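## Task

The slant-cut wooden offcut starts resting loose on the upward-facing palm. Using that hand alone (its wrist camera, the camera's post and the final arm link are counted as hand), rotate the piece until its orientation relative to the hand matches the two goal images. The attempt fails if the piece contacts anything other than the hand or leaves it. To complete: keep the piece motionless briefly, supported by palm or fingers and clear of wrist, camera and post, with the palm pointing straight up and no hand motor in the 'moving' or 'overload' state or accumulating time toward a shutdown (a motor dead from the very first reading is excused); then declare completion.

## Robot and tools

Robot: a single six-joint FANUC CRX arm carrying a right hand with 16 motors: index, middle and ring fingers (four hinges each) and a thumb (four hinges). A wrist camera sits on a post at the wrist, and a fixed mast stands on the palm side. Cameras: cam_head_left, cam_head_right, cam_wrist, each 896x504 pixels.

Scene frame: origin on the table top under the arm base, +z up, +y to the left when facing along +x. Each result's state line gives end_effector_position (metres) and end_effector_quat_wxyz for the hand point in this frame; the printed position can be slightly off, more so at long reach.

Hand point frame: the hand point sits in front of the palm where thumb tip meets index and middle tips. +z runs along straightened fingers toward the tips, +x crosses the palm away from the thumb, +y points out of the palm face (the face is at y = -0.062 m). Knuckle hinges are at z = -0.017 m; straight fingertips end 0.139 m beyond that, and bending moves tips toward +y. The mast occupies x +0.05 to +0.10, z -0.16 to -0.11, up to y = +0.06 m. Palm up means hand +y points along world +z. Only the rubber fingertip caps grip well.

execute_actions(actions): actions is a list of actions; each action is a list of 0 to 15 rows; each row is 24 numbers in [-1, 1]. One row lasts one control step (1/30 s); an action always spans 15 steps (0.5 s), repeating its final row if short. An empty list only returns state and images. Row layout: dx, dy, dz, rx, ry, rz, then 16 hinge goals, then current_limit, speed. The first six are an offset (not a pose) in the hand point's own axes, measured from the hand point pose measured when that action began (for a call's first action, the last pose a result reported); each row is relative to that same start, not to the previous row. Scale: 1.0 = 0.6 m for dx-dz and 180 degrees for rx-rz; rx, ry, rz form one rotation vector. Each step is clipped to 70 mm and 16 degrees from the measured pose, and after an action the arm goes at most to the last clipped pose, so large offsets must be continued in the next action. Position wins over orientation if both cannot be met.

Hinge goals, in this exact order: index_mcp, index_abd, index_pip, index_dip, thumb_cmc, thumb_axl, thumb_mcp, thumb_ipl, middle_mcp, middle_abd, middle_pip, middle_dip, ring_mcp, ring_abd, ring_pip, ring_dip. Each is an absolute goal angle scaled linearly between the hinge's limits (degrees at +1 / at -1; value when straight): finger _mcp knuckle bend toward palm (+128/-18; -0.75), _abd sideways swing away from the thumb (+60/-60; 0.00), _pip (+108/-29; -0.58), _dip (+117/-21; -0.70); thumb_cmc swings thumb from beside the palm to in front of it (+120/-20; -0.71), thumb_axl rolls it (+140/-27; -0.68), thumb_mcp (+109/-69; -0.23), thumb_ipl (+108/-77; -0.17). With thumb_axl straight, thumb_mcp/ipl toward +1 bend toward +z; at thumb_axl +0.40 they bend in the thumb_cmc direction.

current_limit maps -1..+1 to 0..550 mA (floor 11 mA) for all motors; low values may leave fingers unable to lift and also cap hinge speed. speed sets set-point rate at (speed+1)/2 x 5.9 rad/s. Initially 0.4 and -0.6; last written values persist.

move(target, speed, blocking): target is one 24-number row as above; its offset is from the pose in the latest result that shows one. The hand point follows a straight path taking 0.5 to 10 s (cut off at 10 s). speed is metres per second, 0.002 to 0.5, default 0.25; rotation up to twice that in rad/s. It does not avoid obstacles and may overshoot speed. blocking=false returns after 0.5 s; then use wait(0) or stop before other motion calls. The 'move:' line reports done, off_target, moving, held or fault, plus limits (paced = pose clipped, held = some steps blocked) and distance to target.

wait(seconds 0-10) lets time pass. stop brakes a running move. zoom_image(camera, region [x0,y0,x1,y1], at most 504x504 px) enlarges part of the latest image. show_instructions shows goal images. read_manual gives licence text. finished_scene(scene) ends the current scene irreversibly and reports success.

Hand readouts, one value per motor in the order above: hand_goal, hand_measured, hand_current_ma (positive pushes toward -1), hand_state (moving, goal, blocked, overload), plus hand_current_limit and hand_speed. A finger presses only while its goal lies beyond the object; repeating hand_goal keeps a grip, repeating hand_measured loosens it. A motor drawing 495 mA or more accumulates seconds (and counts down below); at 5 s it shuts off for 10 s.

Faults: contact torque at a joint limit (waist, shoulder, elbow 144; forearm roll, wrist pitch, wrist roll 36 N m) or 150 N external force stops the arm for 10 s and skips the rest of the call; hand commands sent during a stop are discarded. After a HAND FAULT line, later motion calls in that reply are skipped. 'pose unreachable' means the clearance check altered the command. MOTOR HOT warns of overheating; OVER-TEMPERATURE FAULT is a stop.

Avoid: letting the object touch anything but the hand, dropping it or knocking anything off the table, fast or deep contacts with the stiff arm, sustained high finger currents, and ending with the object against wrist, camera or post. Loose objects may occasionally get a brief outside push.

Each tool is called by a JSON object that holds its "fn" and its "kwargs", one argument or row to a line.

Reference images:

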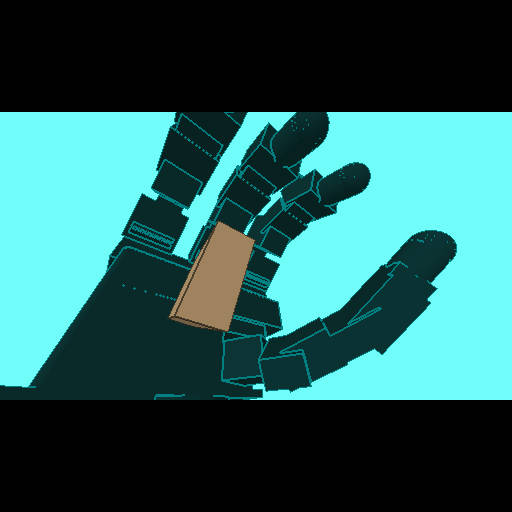

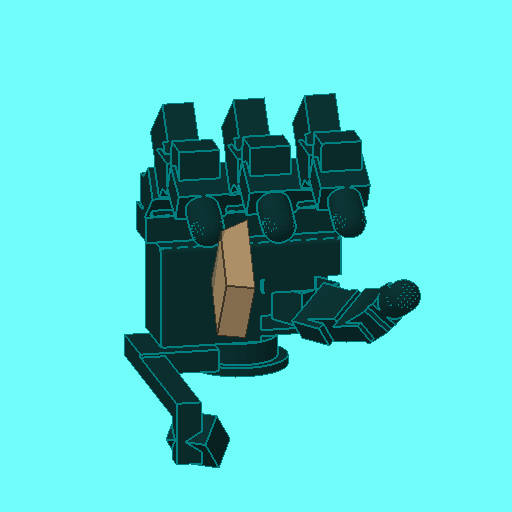

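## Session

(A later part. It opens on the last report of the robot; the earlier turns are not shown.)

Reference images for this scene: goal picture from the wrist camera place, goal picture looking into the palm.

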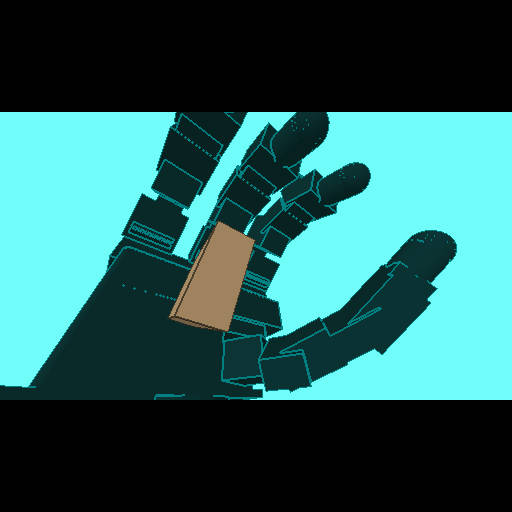

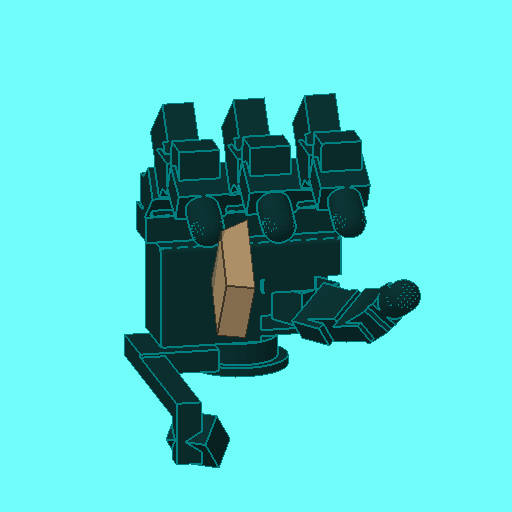

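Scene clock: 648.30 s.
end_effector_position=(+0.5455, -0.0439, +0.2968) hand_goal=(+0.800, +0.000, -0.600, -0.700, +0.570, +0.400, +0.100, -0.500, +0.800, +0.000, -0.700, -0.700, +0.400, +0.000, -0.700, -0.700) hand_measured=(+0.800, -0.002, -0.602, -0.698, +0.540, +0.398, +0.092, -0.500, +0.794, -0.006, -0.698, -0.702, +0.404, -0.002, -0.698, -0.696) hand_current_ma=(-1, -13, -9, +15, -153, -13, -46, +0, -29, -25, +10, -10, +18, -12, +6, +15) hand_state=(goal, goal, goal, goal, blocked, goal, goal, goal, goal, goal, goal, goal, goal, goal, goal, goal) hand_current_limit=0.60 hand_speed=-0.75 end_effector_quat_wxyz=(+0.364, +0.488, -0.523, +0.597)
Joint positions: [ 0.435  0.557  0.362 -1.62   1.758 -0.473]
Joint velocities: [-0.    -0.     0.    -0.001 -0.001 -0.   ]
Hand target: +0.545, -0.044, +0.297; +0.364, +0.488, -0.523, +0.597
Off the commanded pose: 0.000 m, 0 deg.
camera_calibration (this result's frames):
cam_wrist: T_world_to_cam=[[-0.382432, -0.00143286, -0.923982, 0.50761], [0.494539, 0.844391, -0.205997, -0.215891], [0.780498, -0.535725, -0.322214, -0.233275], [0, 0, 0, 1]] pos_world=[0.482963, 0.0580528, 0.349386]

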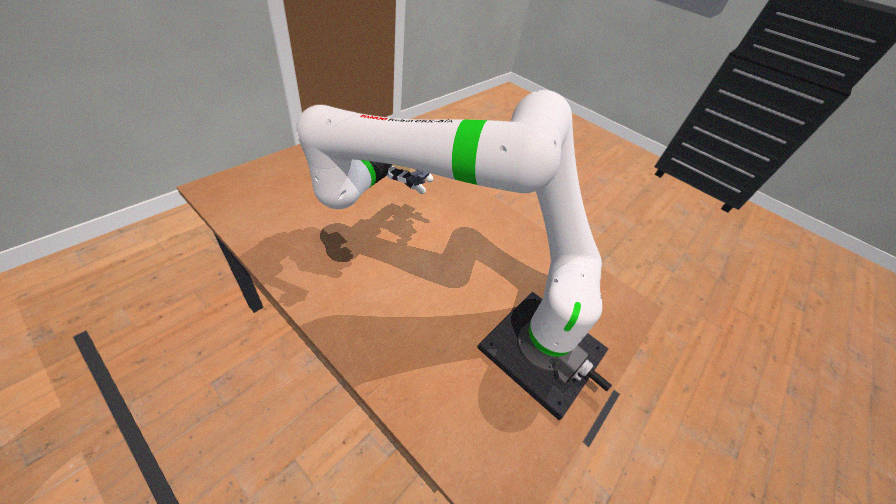

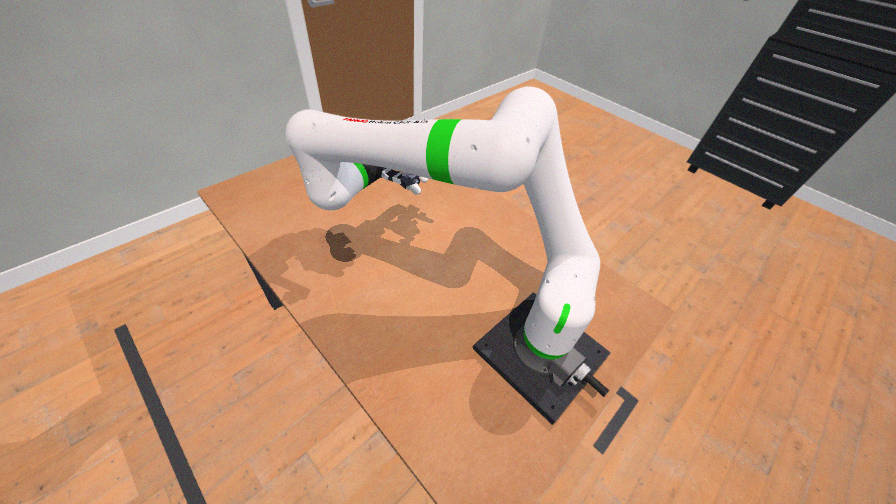

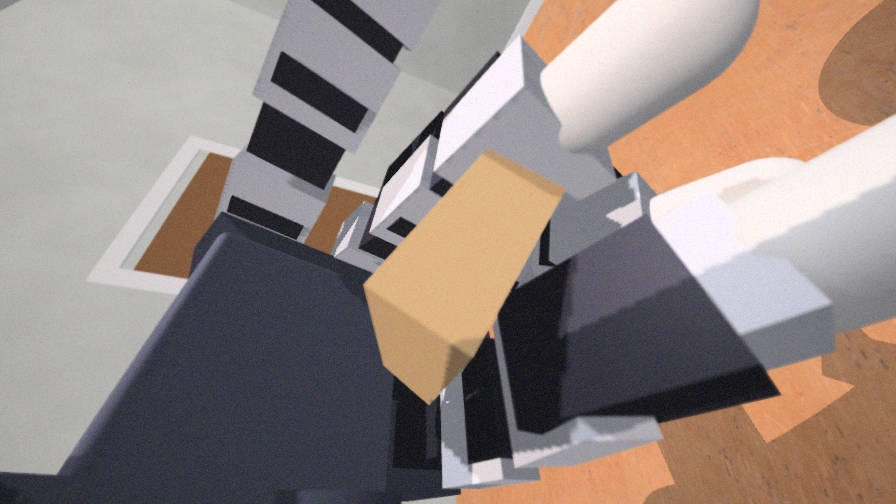

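{"fn": "move", "kwargs": {
  "target": [0.03,0.005,0,0,0,-0.067, 0.8,0.1,-0.6,-0.7, 0.59,0.4,-0.18,-0.25, 0.8,0,-0.7,-0.7, 0.4,0,-0.7,-0.7, 0.6,-0.8],
  "speed": 0.12
}}

Scene clock: 682.77 s.
end_effector_position=(+0.5380, -0.0458, +0.3133) hand_goal=(+0.800, +0.100, -0.600, -0.700, +0.590, +0.400, -0.180, -0.250, +0.800, +0.000, -0.700, -0.700, +0.400, +0.000, -0.700, -0.700) hand_measured=(+0.800, +0.086, -0.602, -0.698, +0.554, +0.398, -0.186, -0.254, +0.794, -0.006, -0.698, -0.702, +0.402, -0.002, -0.698, -0.696) hand_current_ma=(-1, -66, -9, +14, -181, -13, -33, -32, -28, -25, +10, -10, +13, -13, +6, +15) hand_state=(goal, goal, goal, goal, blocked, goal, goal, goal, goal, goal, goal, goal, goal, goal, goal, goal) hand_current_limit=0.60 hand_speed=-0.80 end_effector_quat_wxyz=(+0.425, +0.540, -0.468, +0.555)
Joint positions: [ 0.435  0.557  0.362 -1.62   1.758 -0.263]
Joint velocities: [ 0.    -0.002  0.001  0.     0.    -0.   ]
Hand target: +0.538, -0.046, +0.313; +0.425, +0.540, -0.468, +0.555
Off the commanded pose: 0.000 m, 0 deg.
move: done
camera_calibration (this result's frames):
cam_wrist: T_world_to_cam=[[-0.563242, -0.0410413, -0.825272, 0.584554], [0.434279, 0.834993, -0.337917, -0.13385], [0.702965, -0.548727, -0.45248, -0.141222], [0, 0, 0, 1]] pos_world=[0.486648, 0.0582623, 0.373286]

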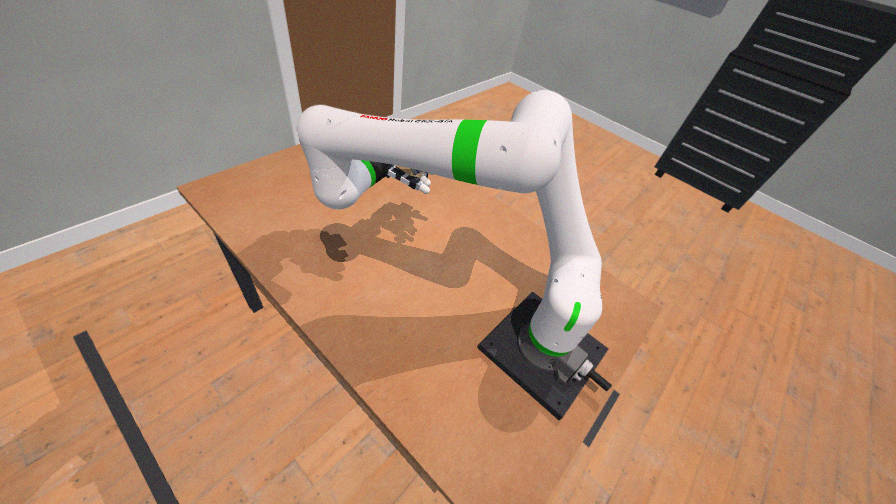

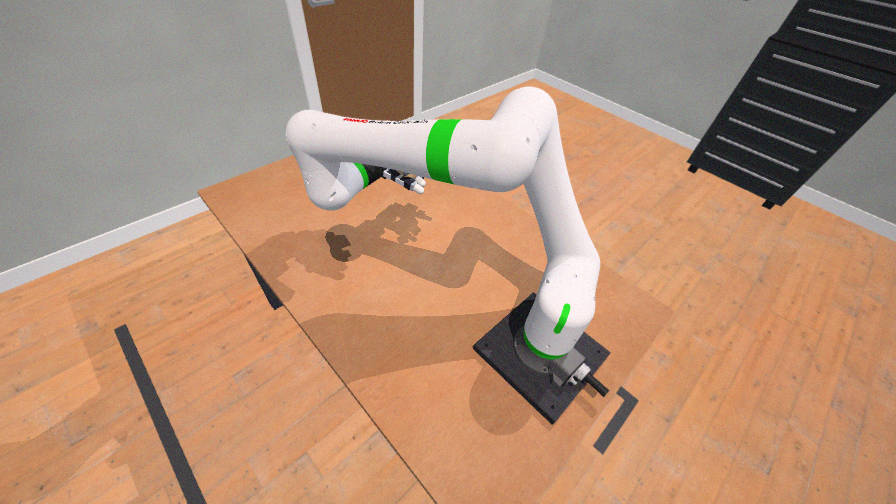

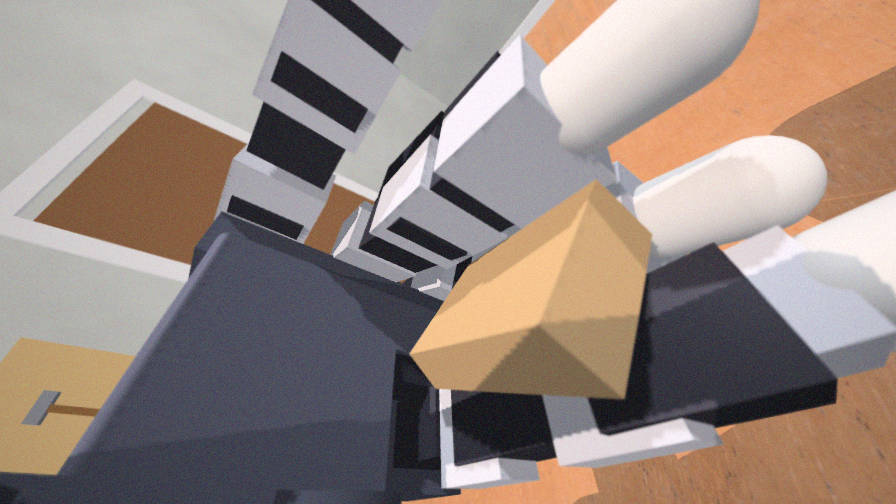

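{"fn": "execute_actions", "kwargs": {
  "actions": [
    [[0,0,0,0,0,0, 0.8,0.2,-0.6,-0.7, 0.57,0.4,-0.18,-0.25, 0.3,0,-0.6,-0.7, 0.55,0,0.0,-0.3, 0.6,-0.5]],
    [[0,0,0,0,0,0, 0.8,0.3,-0.6,-0.7, 0.57,0.4,-0.18,-0.25, -0.2,0,-0.6,-0.7, 0.55,-0.4,0.08,-0.27, 0.6,-0.5]]
  ]
}}

Scene clock: 769.40 s.
end_effector_position=(+0.5380, -0.0458, +0.3133) hand_goal=(+0.800, +0.300, -0.600, -0.700, +0.570, +0.400, -0.180, -0.250, -0.200, +0.000, -0.600, -0.700, +0.550, -0.400, +0.080, -0.270) hand_measured=(+0.800, +0.284, -0.602, -0.698, +0.554, +0.398, -0.186, -0.254, -0.180, -0.006, -0.602, -0.702, +0.548, -0.402, +0.076, -0.274) hand_current_ma=(-1, -69, -9, +14, -84, -13, -33, -32, -21, -25, -12, -10, -14, -5, -23, -17) hand_state=(goal, goal, goal, goal, goal, goal, goal, goal, moving, goal, goal, goal, goal, goal, goal, goal) hand_current_limit=0.60 hand_speed=-0.50 end_effector_quat_wxyz=(+0.425, +0.540, -0.468, +0.555)
Joint positions: [ 0.435  0.557  0.362 -1.62   1.758 -0.263]
Joint velocities: [-0.    -0.001  0.    -0.     0.001  0.001]
Hand target: +0.538, -0.046, +0.313; +0.425, +0.540, -0.468, +0.555
Off the commanded pose: 0.000 m, 0 deg.
camera_calibration (this result's frames):
cam_wrist: T_world_to_cam=[[-0.563249, -0.0410187, -0.825268, 0.584555], [0.434321, 0.834967, -0.337927, -0.133861], [0.702933, -0.548769, -0.45248, -0.141191], [0, 0, 0, 1]] pos_world=[0.486637, 0.0582664, 0.373293]

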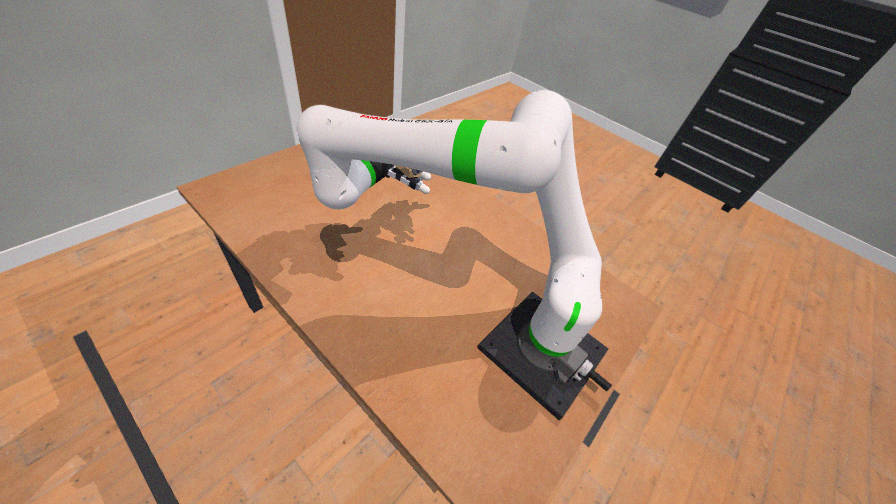

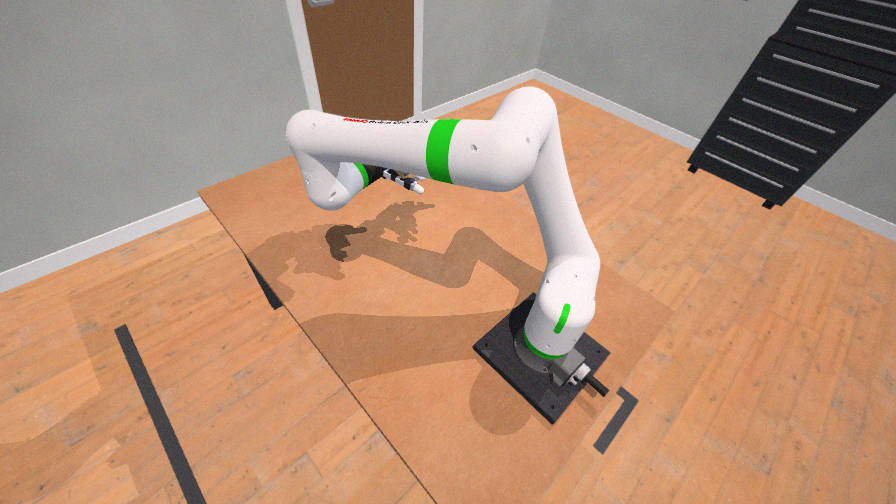

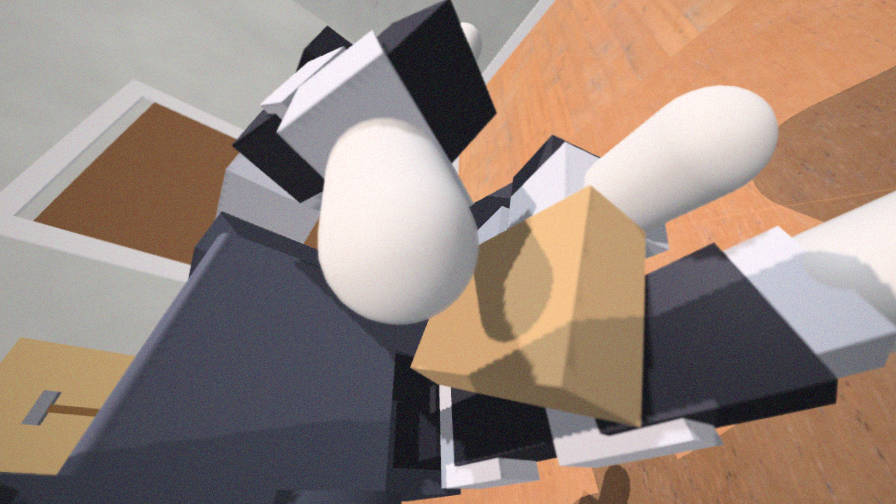

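{"fn": "execute_actions", "kwargs": {
  "actions": [
    [[0,0,0,0,0,0, 0.8,0.3,-0.6,-0.7, 0.6,0.4,-0.18,-0.25, -0.2,0,-0.6,-0.7, 0.55,-0.9,0.08,-0.27, 0.4,-0.6]],
    [[0,0,0,0,0,0, 0.8,0.3,-0.6,-0.7, 0.6,0.4,-0.18,-0.25, -0.2,0,-0.6,-0.7, 0.55,-0.9,0.08,-0.27, 0.4,-0.6]]
  ]
}}

Scene clock: 784.97 s.
end_effector_position=(+0.5380, -0.0458, +0.3133) hand_goal=(+0.800, +0.300, -0.600, -0.700, +0.600, +0.400, -0.180, -0.250, -0.200, +0.000, -0.600, -0.700, +0.550, -0.900, +0.080, -0.270) hand_measured=(+0.800, +0.286, -0.602, -0.698, +0.564, +0.398, -0.188, -0.254, -0.196, -0.006, -0.602, -0.702, +0.548, -0.886, +0.080, -0.272) hand_current_ma=(-1, -65, -9, +14, -184, -13, -47, -22, +18, -25, -12, -10, -14, +66, -3, -5) hand_state=(goal, goal, goal, goal, blocked, goal, goal, goal, goal, goal, goal, goal, goal, goal, goal, goal) hand_current_limit=0.40 hand_speed=-0.60 end_effector_quat_wxyz=(+0.425, +0.540, -0.468, +0.555)
Joint positions: [ 0.435  0.557  0.362 -1.62   1.758 -0.263]
Joint velocities: [-0.    -0.001  0.     0.001 -0.001 -0.   ]
Hand target: +0.538, -0.046, +0.313; +0.425, +0.540, -0.468, +0.555
Off the commanded pose: 0.000 m, 0 deg.
camera_calibration (this result's frames):
cam_wrist: T_world_to_cam=[[-0.56325, -0.0410189, -0.825268, 0.584555], [0.434321, 0.834967, -0.337927, -0.133861], [0.702933, -0.548769, -0.45248, -0.141191], [0, 0, 0, 1]] pos_world=[0.486637, 0.0582663, 0.373293]

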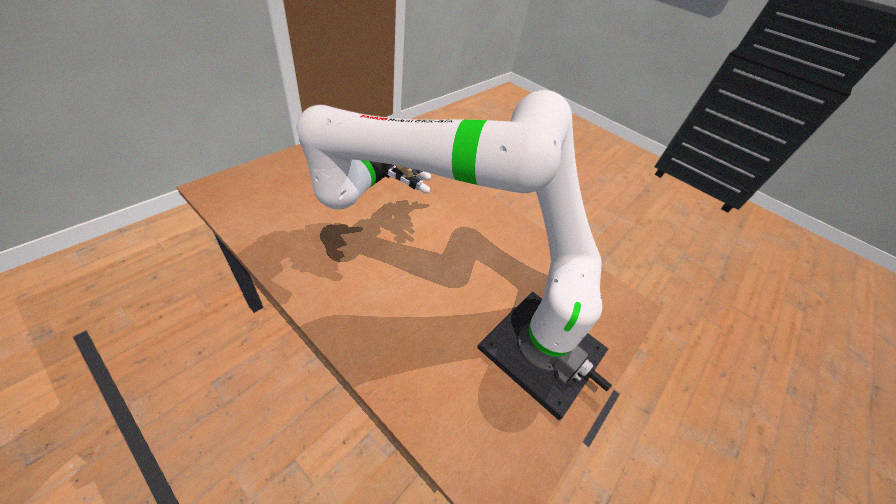

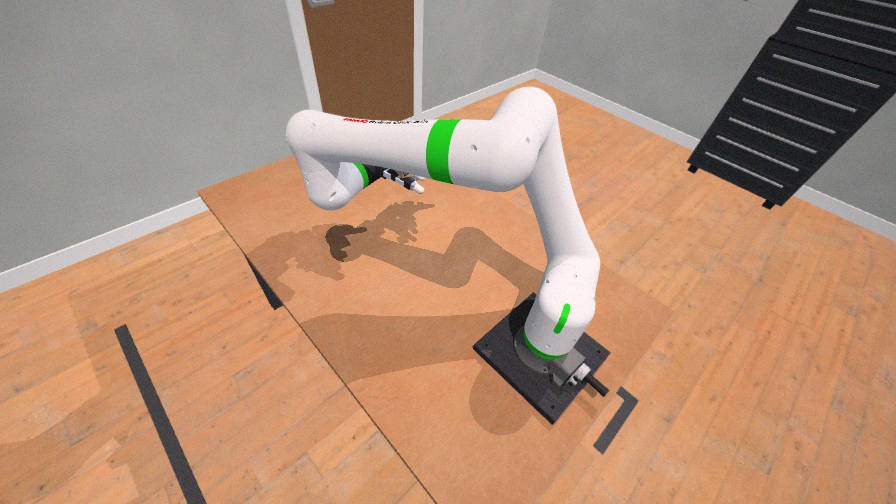

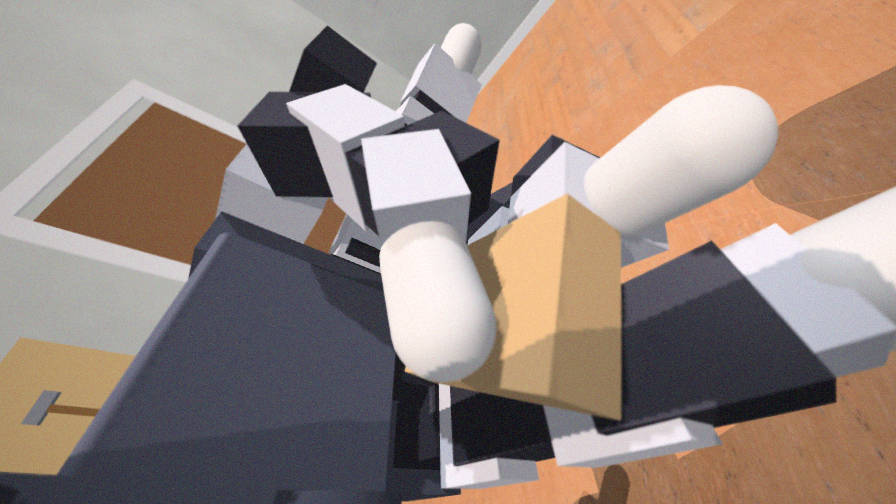

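{"fn": "execute_actions", "kwargs": {
  "actions": [
    [[0,0,0,0,0,0, 0.8,0.3,-0.6,-0.7, 0.66,0.4,-0.15,-0.25, -0.2,0,-0.6,-0.7, 0.55,-0.9,-0.12,-0.4, 0.4,-0.7]],
    [[0,0,0,0,0,0, 0.8,0.3,-0.6,-0.7, 0.66,0.4,-0.15,-0.25, -0.2,0,-0.6,-0.7, 0.55,-0.9,-0.12,-0.4, 0.4,-0.7]]
  ]
}}

{"fn": "zoom_image", "kwargs": {
  "camera": "cam_wrist",
  "region": [330, 120, 760, 504]
}}

Scene clock: 796.50 s.
end_effector_position=(+0.5380, -0.0458, +0.3133) hand_goal=(+0.800, +0.300, -0.600, -0.700, +0.660, +0.400, -0.150, -0.250, -0.200, +0.000, -0.600, -0.700, +0.550, -0.900, -0.120, -0.400) hand_measured=(+0.800, +0.286, -0.602, -0.698, +0.558, +0.392, -0.186, -0.250, -0.196, -0.006, -0.602, -0.702, +0.564, -0.878, +0.074, -0.328) hand_current_ma=(-1, -65, -9, +14, -385, -51, -231, -3, +18, -25, -12, -10, +85, +101, +385, +367) hand_state=(goal, goal, goal, goal, blocked, goal, blocked, goal, goal, goal, goal, goal, goal, blocked, blocked, blocked) hand_current_limit=0.40 hand_speed=-0.70 end_effector_quat_wxyz=(+0.425, +0.540, -0.468, +0.555)
Joint positions: [ 0.435  0.557  0.362 -1.62   1.758 -0.263]
Joint velocities: [-0.     0.    -0.    -0.001 -0.     0.   ]
Hand target: +0.538, -0.046, +0.313; +0.425, +0.540, -0.468, +0.555
Off the commanded pose: 0.000 m, 0 deg.
camera_calibration (this result's frames):
cam_wrist: T_world_to_cam=[[-0.56325, -0.041019, -0.825268, 0.584555], [0.434321, 0.834967, -0.337927, -0.133861], [0.702933, -0.548768, -0.45248, -0.141191], [0, 0, 0, 1]] pos_world=[0.486637, 0.0582663, 0.373293]

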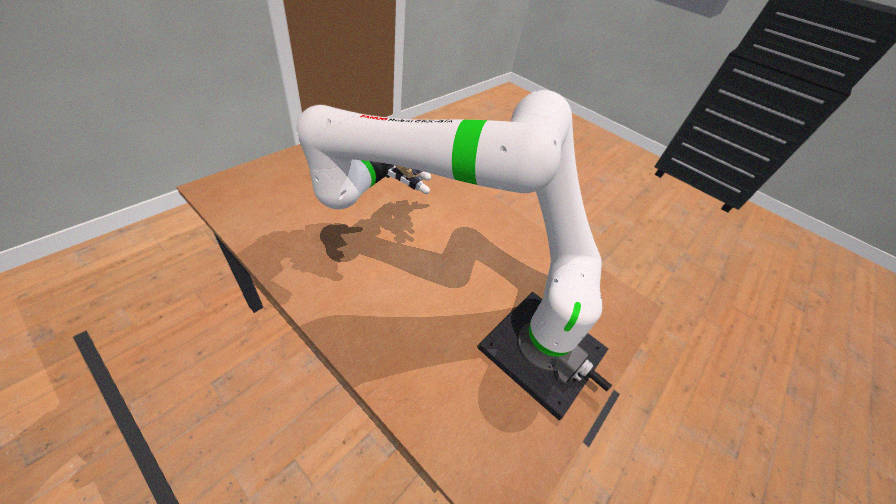

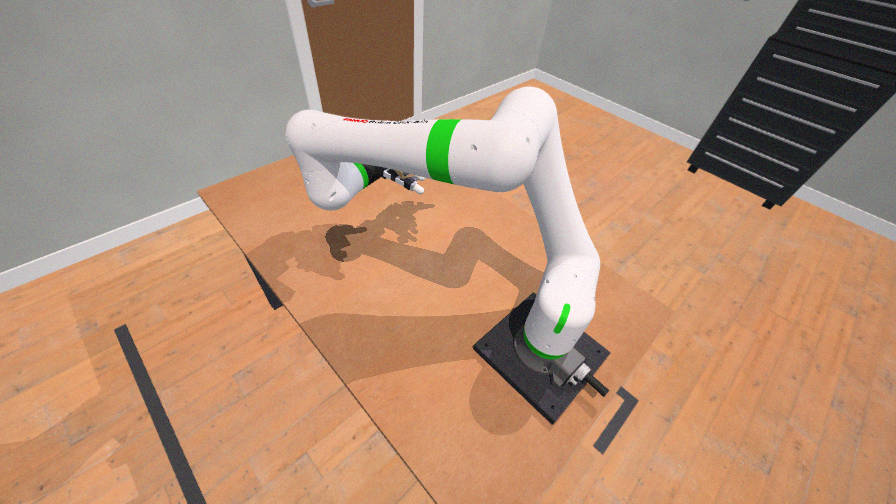

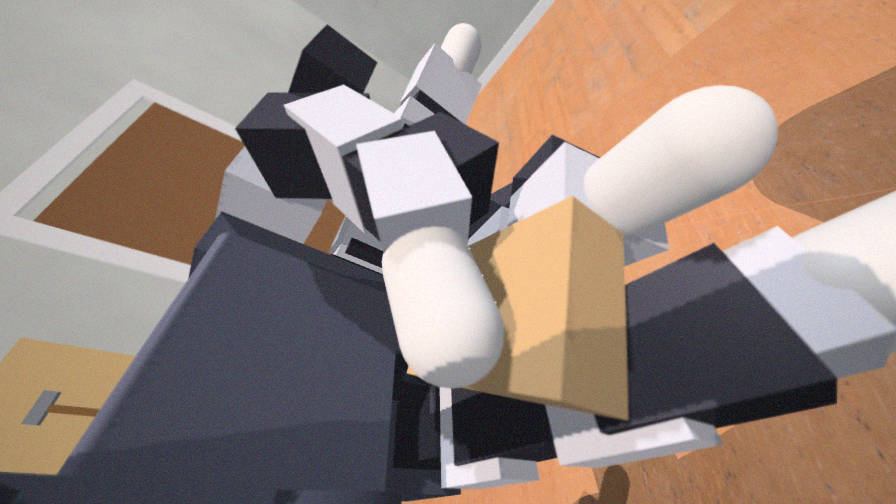

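Region (330, 120, 760, 504) of cam_wrist's 896x504 image, scaled by 1.172, with more detail than that image has; it fills the top 450 rows of this view, and the rest is white.

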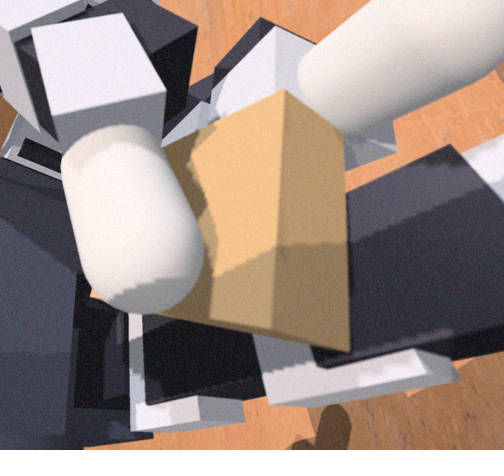

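{"fn": "move", "kwargs": {
  "target": [0.181,-0.111,0,0,0,-0.5194, 0.7,0.3,-0.6,-0.7, 0.66,0.4,-0.15,-0.25, -0.2,0,-0.6,-0.7, 0.52,-0.9,-0.12,-0.4, 0.4,-0.8],
  "speed": 0.4
}}

{"fn": "zoom_image", "kwargs": {
  "camera": "cam_wrist",
  "region": [330, 120, 760, 504]
}}

Scene clock: 831.30 s.
end_effector_position=(+0.5971, -0.0361, +0.4257) hand_goal=(+0.700, +0.300, -0.600, -0.700, +0.660, +0.400, -0.150, -0.250, -0.200, +0.000, -0.600, -0.700, +0.520, -0.900, -0.120, -0.400) hand_measured=(+0.702, +0.298, -0.602, -0.698, +0.556, +0.392, -0.186, -0.250, -0.208, -0.002, -0.602, -0.702, +0.558, -0.878, +0.074, -0.330) hand_current_ma=(+13, -6, -9, +14, -385, -51, -231, +6, -47, -14, -12, -10, +225, +101, +385, +358) hand_state=(goal, goal, goal, goal, blocked, goal, blocked, goal, goal, goal, goal, goal, blocked, blocked, blocked, blocked) hand_current_limit=0.40 hand_speed=-0.80 end_effector_quat_wxyz=(+0.696, +0.711, +0.073, +0.071)
Joint positions: [ 0.436  0.556  0.359 -1.621  1.758  1.367]
Joint velocities: [ 0.     0.     0.001 -0.001 -0.    -0.   ]
Hand target: +0.597, -0.036, +0.426; +0.696, +0.711, +0.073, +0.071
Off the commanded pose: 0.000 m, 0 deg.
move: done
camera_calibration (this result's frames):
cam_wrist: T_world_to_cam=[[-0.783157, -0.119154, 0.610301, 0.228335], [-0.530189, 0.640778, -0.55525, 0.531814], [-0.324907, -0.758423, -0.565004, 0.527461], [0, 0, 0, 1]] pos_world=[0.63216, 0.0864714, 0.453954]

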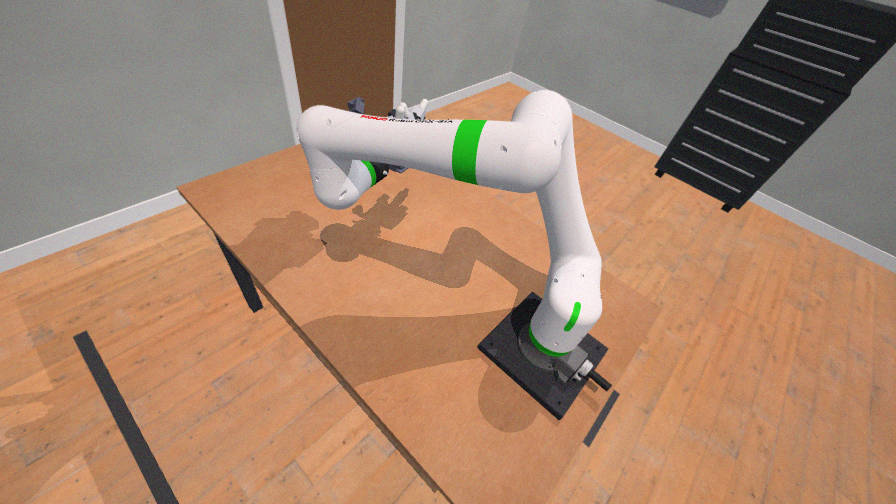

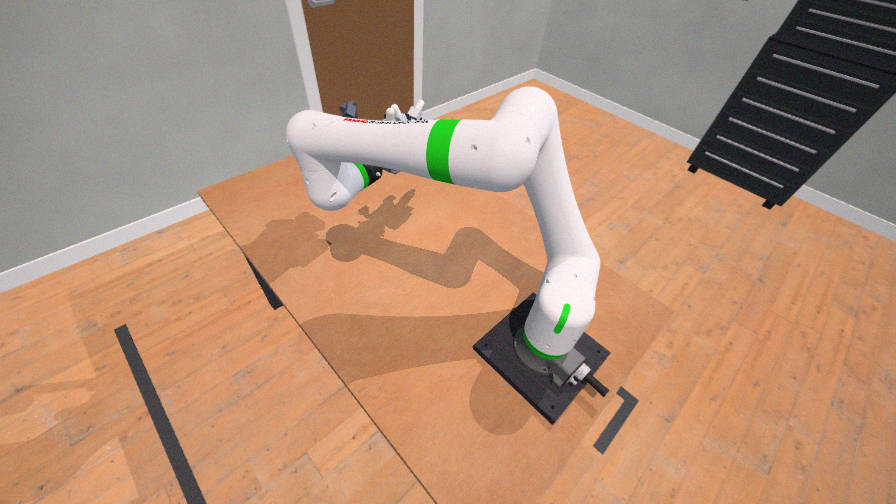

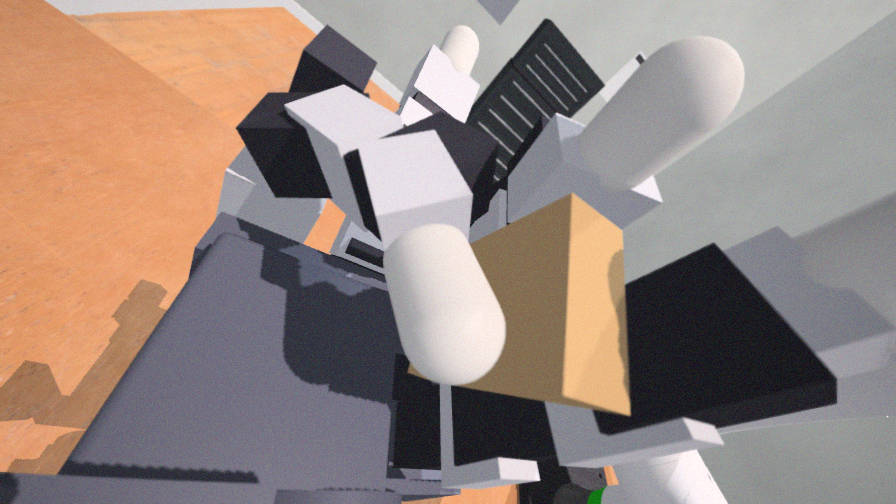

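Region (330, 120, 760, 504) of cam_wrist's 896x504 image, scaled by 1.172, with more detail than that image has; it fills the top 450 rows of this view, and the rest is white.

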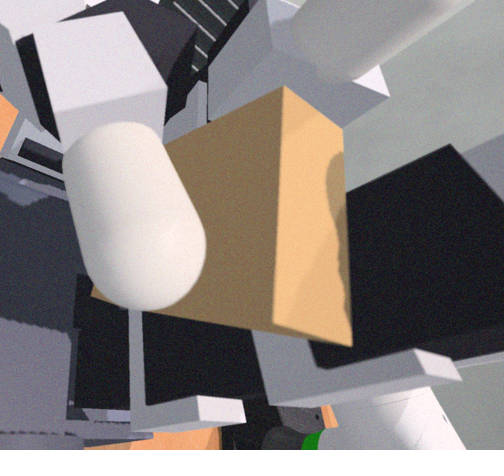

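{"fn": "execute_actions", "kwargs": {
  "actions": [
    [[0,0,0,-0.006,0,0, 0.6,0.3,-0.6,-0.7, 0.66,0.4,-0.15,-0.25, -0.2,0,-0.6,-0.7, 0.44,-0.9,-0.12,-0.4, 0.4,-0.8]],
    [[0,0,0,0,0,0, 0.6,0.3,-0.6,-0.7, 0.66,0.4,-0.15,-0.25, -0.2,0,-0.6,-0.7, 0.44,-0.9,-0.12,-0.4, 0.4,-0.8]]
  ]
}}

{"fn": "zoom_image", "kwargs": {
  "camera": "cam_wrist",
  "region": [330, 120, 760, 504]
}}

Scene clock: 847.83 s.
end_effector_position=(+0.5971, -0.0361, +0.4257) hand_goal=(+0.600, +0.300, -0.600, -0.700, +0.660, +0.400, -0.150, -0.250, -0.200, +0.000, -0.600, -0.700, +0.440, -0.900, -0.120, -0.400) hand_measured=(+0.604, +0.298, -0.602, -0.698, +0.556, +0.392, -0.186, -0.248, -0.210, -0.002, -0.602, -0.702, +0.482, -0.878, +0.074, -0.330) hand_current_ma=(+18, -5, -9, +14, -385, -52, -231, +11, -50, -14, -12, -10, +249, +101, +385, +358) hand_state=(goal, goal, goal, goal, blocked, goal, blocked, goal, goal, goal, goal, goal, blocked, blocked, blocked, blocked) hand_current_limit=0.40 hand_speed=-0.80 end_effector_quat_wxyz=(+0.702, +0.705, +0.072, +0.072)
Joint positions: [ 0.436  0.561  0.354 -1.604  1.762  1.36 ]
Joint velocities: [-0.    -0.    -0.001 -0.     0.     0.001]
Hand target: +0.597, -0.036, +0.426; +0.702, +0.705, +0.072, +0.072
Off the commanded pose: 0.000 m, 0 deg.
camera_calibration (this result's frames):
cam_wrist: T_world_to_cam=[[-0.785517, -0.107889, 0.609362, 0.23055], [-0.528011, 0.630399, -0.569035, 0.536001], [-0.322749, -0.768737, -0.552156, 0.520337], [0, 0, 0, 1]] pos_world=[0.632054, 0.0869813, 0.451823]

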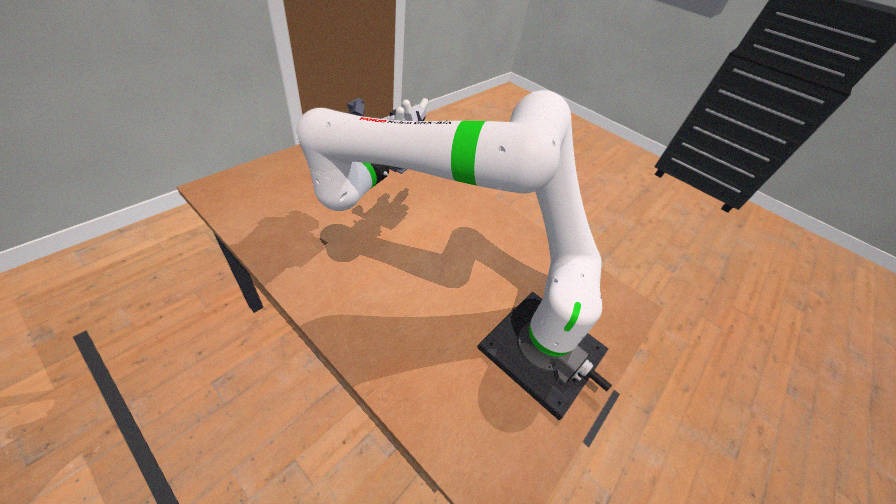

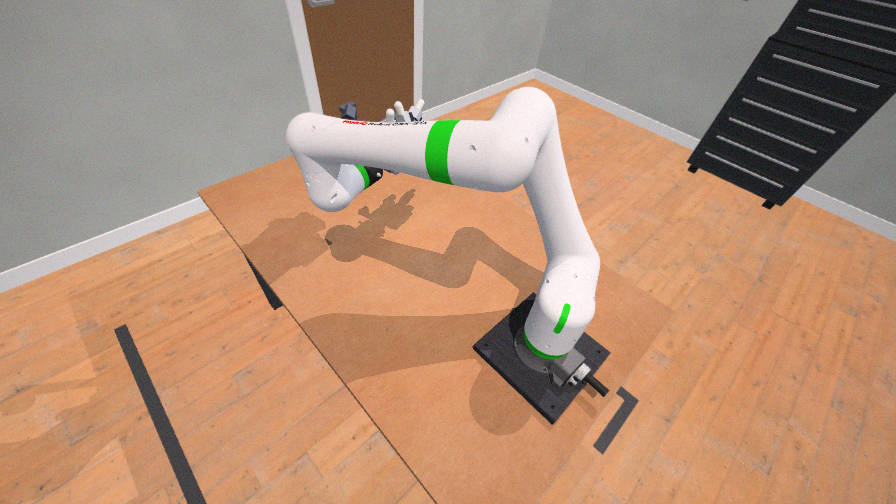

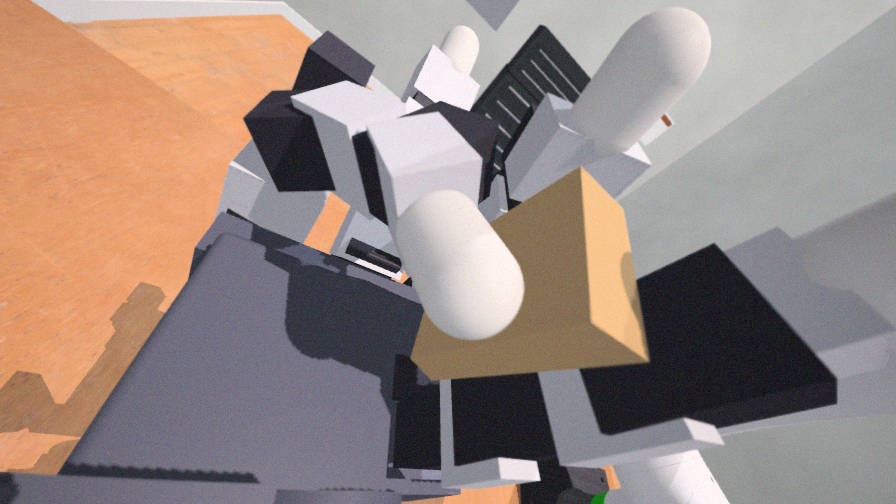

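Region (330, 120, 760, 504) of cam_wrist's 896x504 image, scaled by 1.172, with more detail than that image has; it fills the top 450 rows of this view, and the rest is white.

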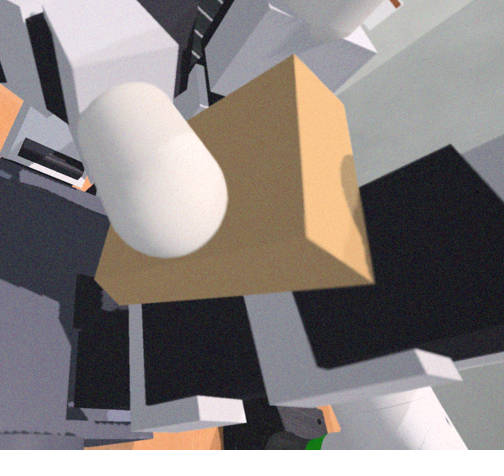

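{"fn": "wait", "kwargs": {
  "seconds": 0.5
}}

Scene clock: 869.53 s.
end_effector_position=(+0.5971, -0.0361, +0.4257) hand_goal=(+0.600, +0.300, -0.600, -0.700, +0.660, +0.400, -0.150, -0.250, -0.200, +0.000, -0.600, -0.700, +0.440, -0.900, -0.120, -0.400) hand_measured=(+0.604, +0.298, -0.602, -0.698, +0.556, +0.392, -0.186, -0.248, -0.210, -0.002, -0.602, -0.702, +0.482, -0.878, +0.074, -0.330) hand_current_ma=(+18, -5, -9, +14, -385, -52, -231, +11, -50, -14, -12, -10, +249, +101, +385, +358) hand_state=(goal, goal, goal, goal, blocked, goal, blocked, goal, goal, goal, goal, goal, blocked, blocked, blocked, blocked) hand_current_limit=0.40 hand_speed=-0.80 end_effector_quat_wxyz=(+0.702, +0.705, +0.072, +0.072)
Joint positions: [ 0.436  0.561  0.354 -1.604  1.762  1.36 ]
Joint velocities: [ 0.    -0.    -0.     0.     0.001 -0.   ]
Hand target: +0.597, -0.036, +0.426; +0.702, +0.705, +0.072, +0.072
Off the commanded pose: 0.000 m, 0 deg.
wait: 0.50 s; at rest from the start
camera_calibration (this result's frames):
cam_wrist: T_world_to_cam=[[-0.785518, -0.107889, 0.609362, 0.23055], [-0.528011, 0.630399, -0.569035, 0.536002], [-0.322749, -0.768737, -0.552156, 0.520337], [0, 0, 0, 1]] pos_world=[0.632054, 0.0869813, 0.451823]

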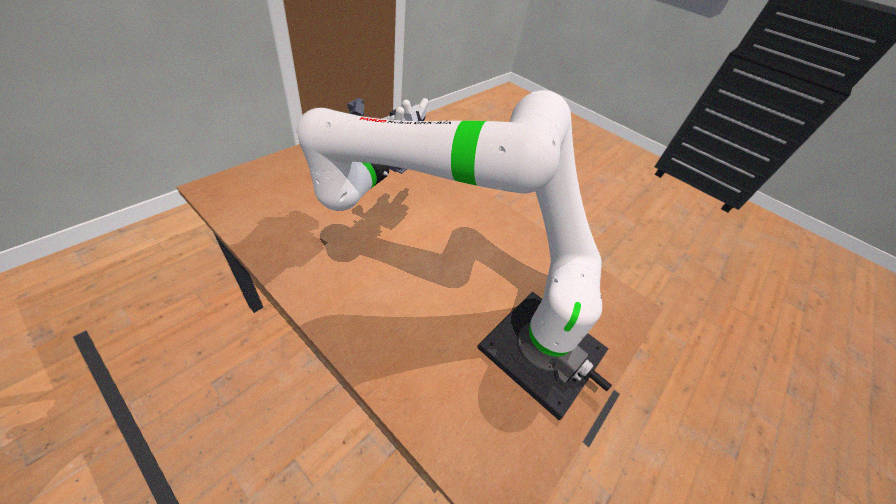

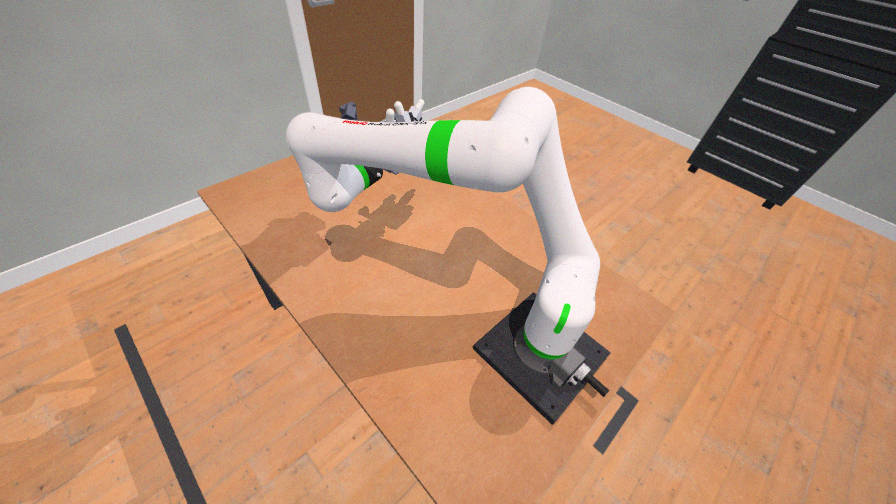

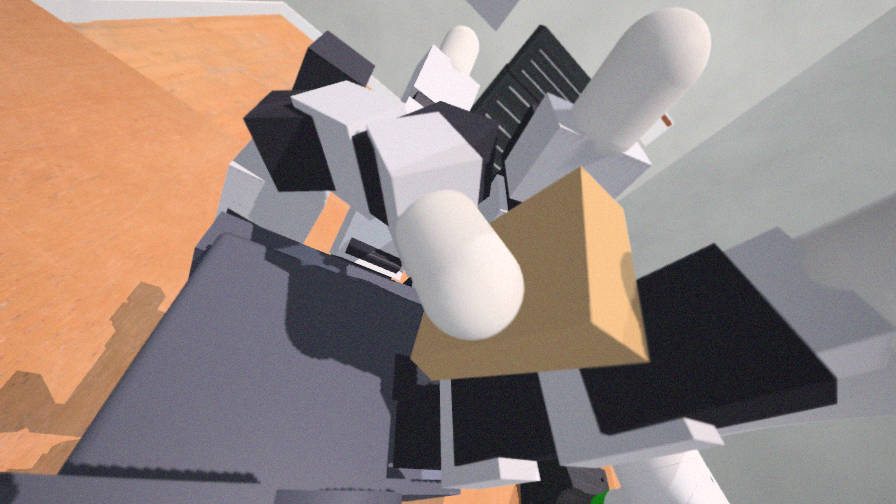

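{"fn": "finished_scene", "kwargs": {
  "scene": 1
}}

The scene is finished: the task was done.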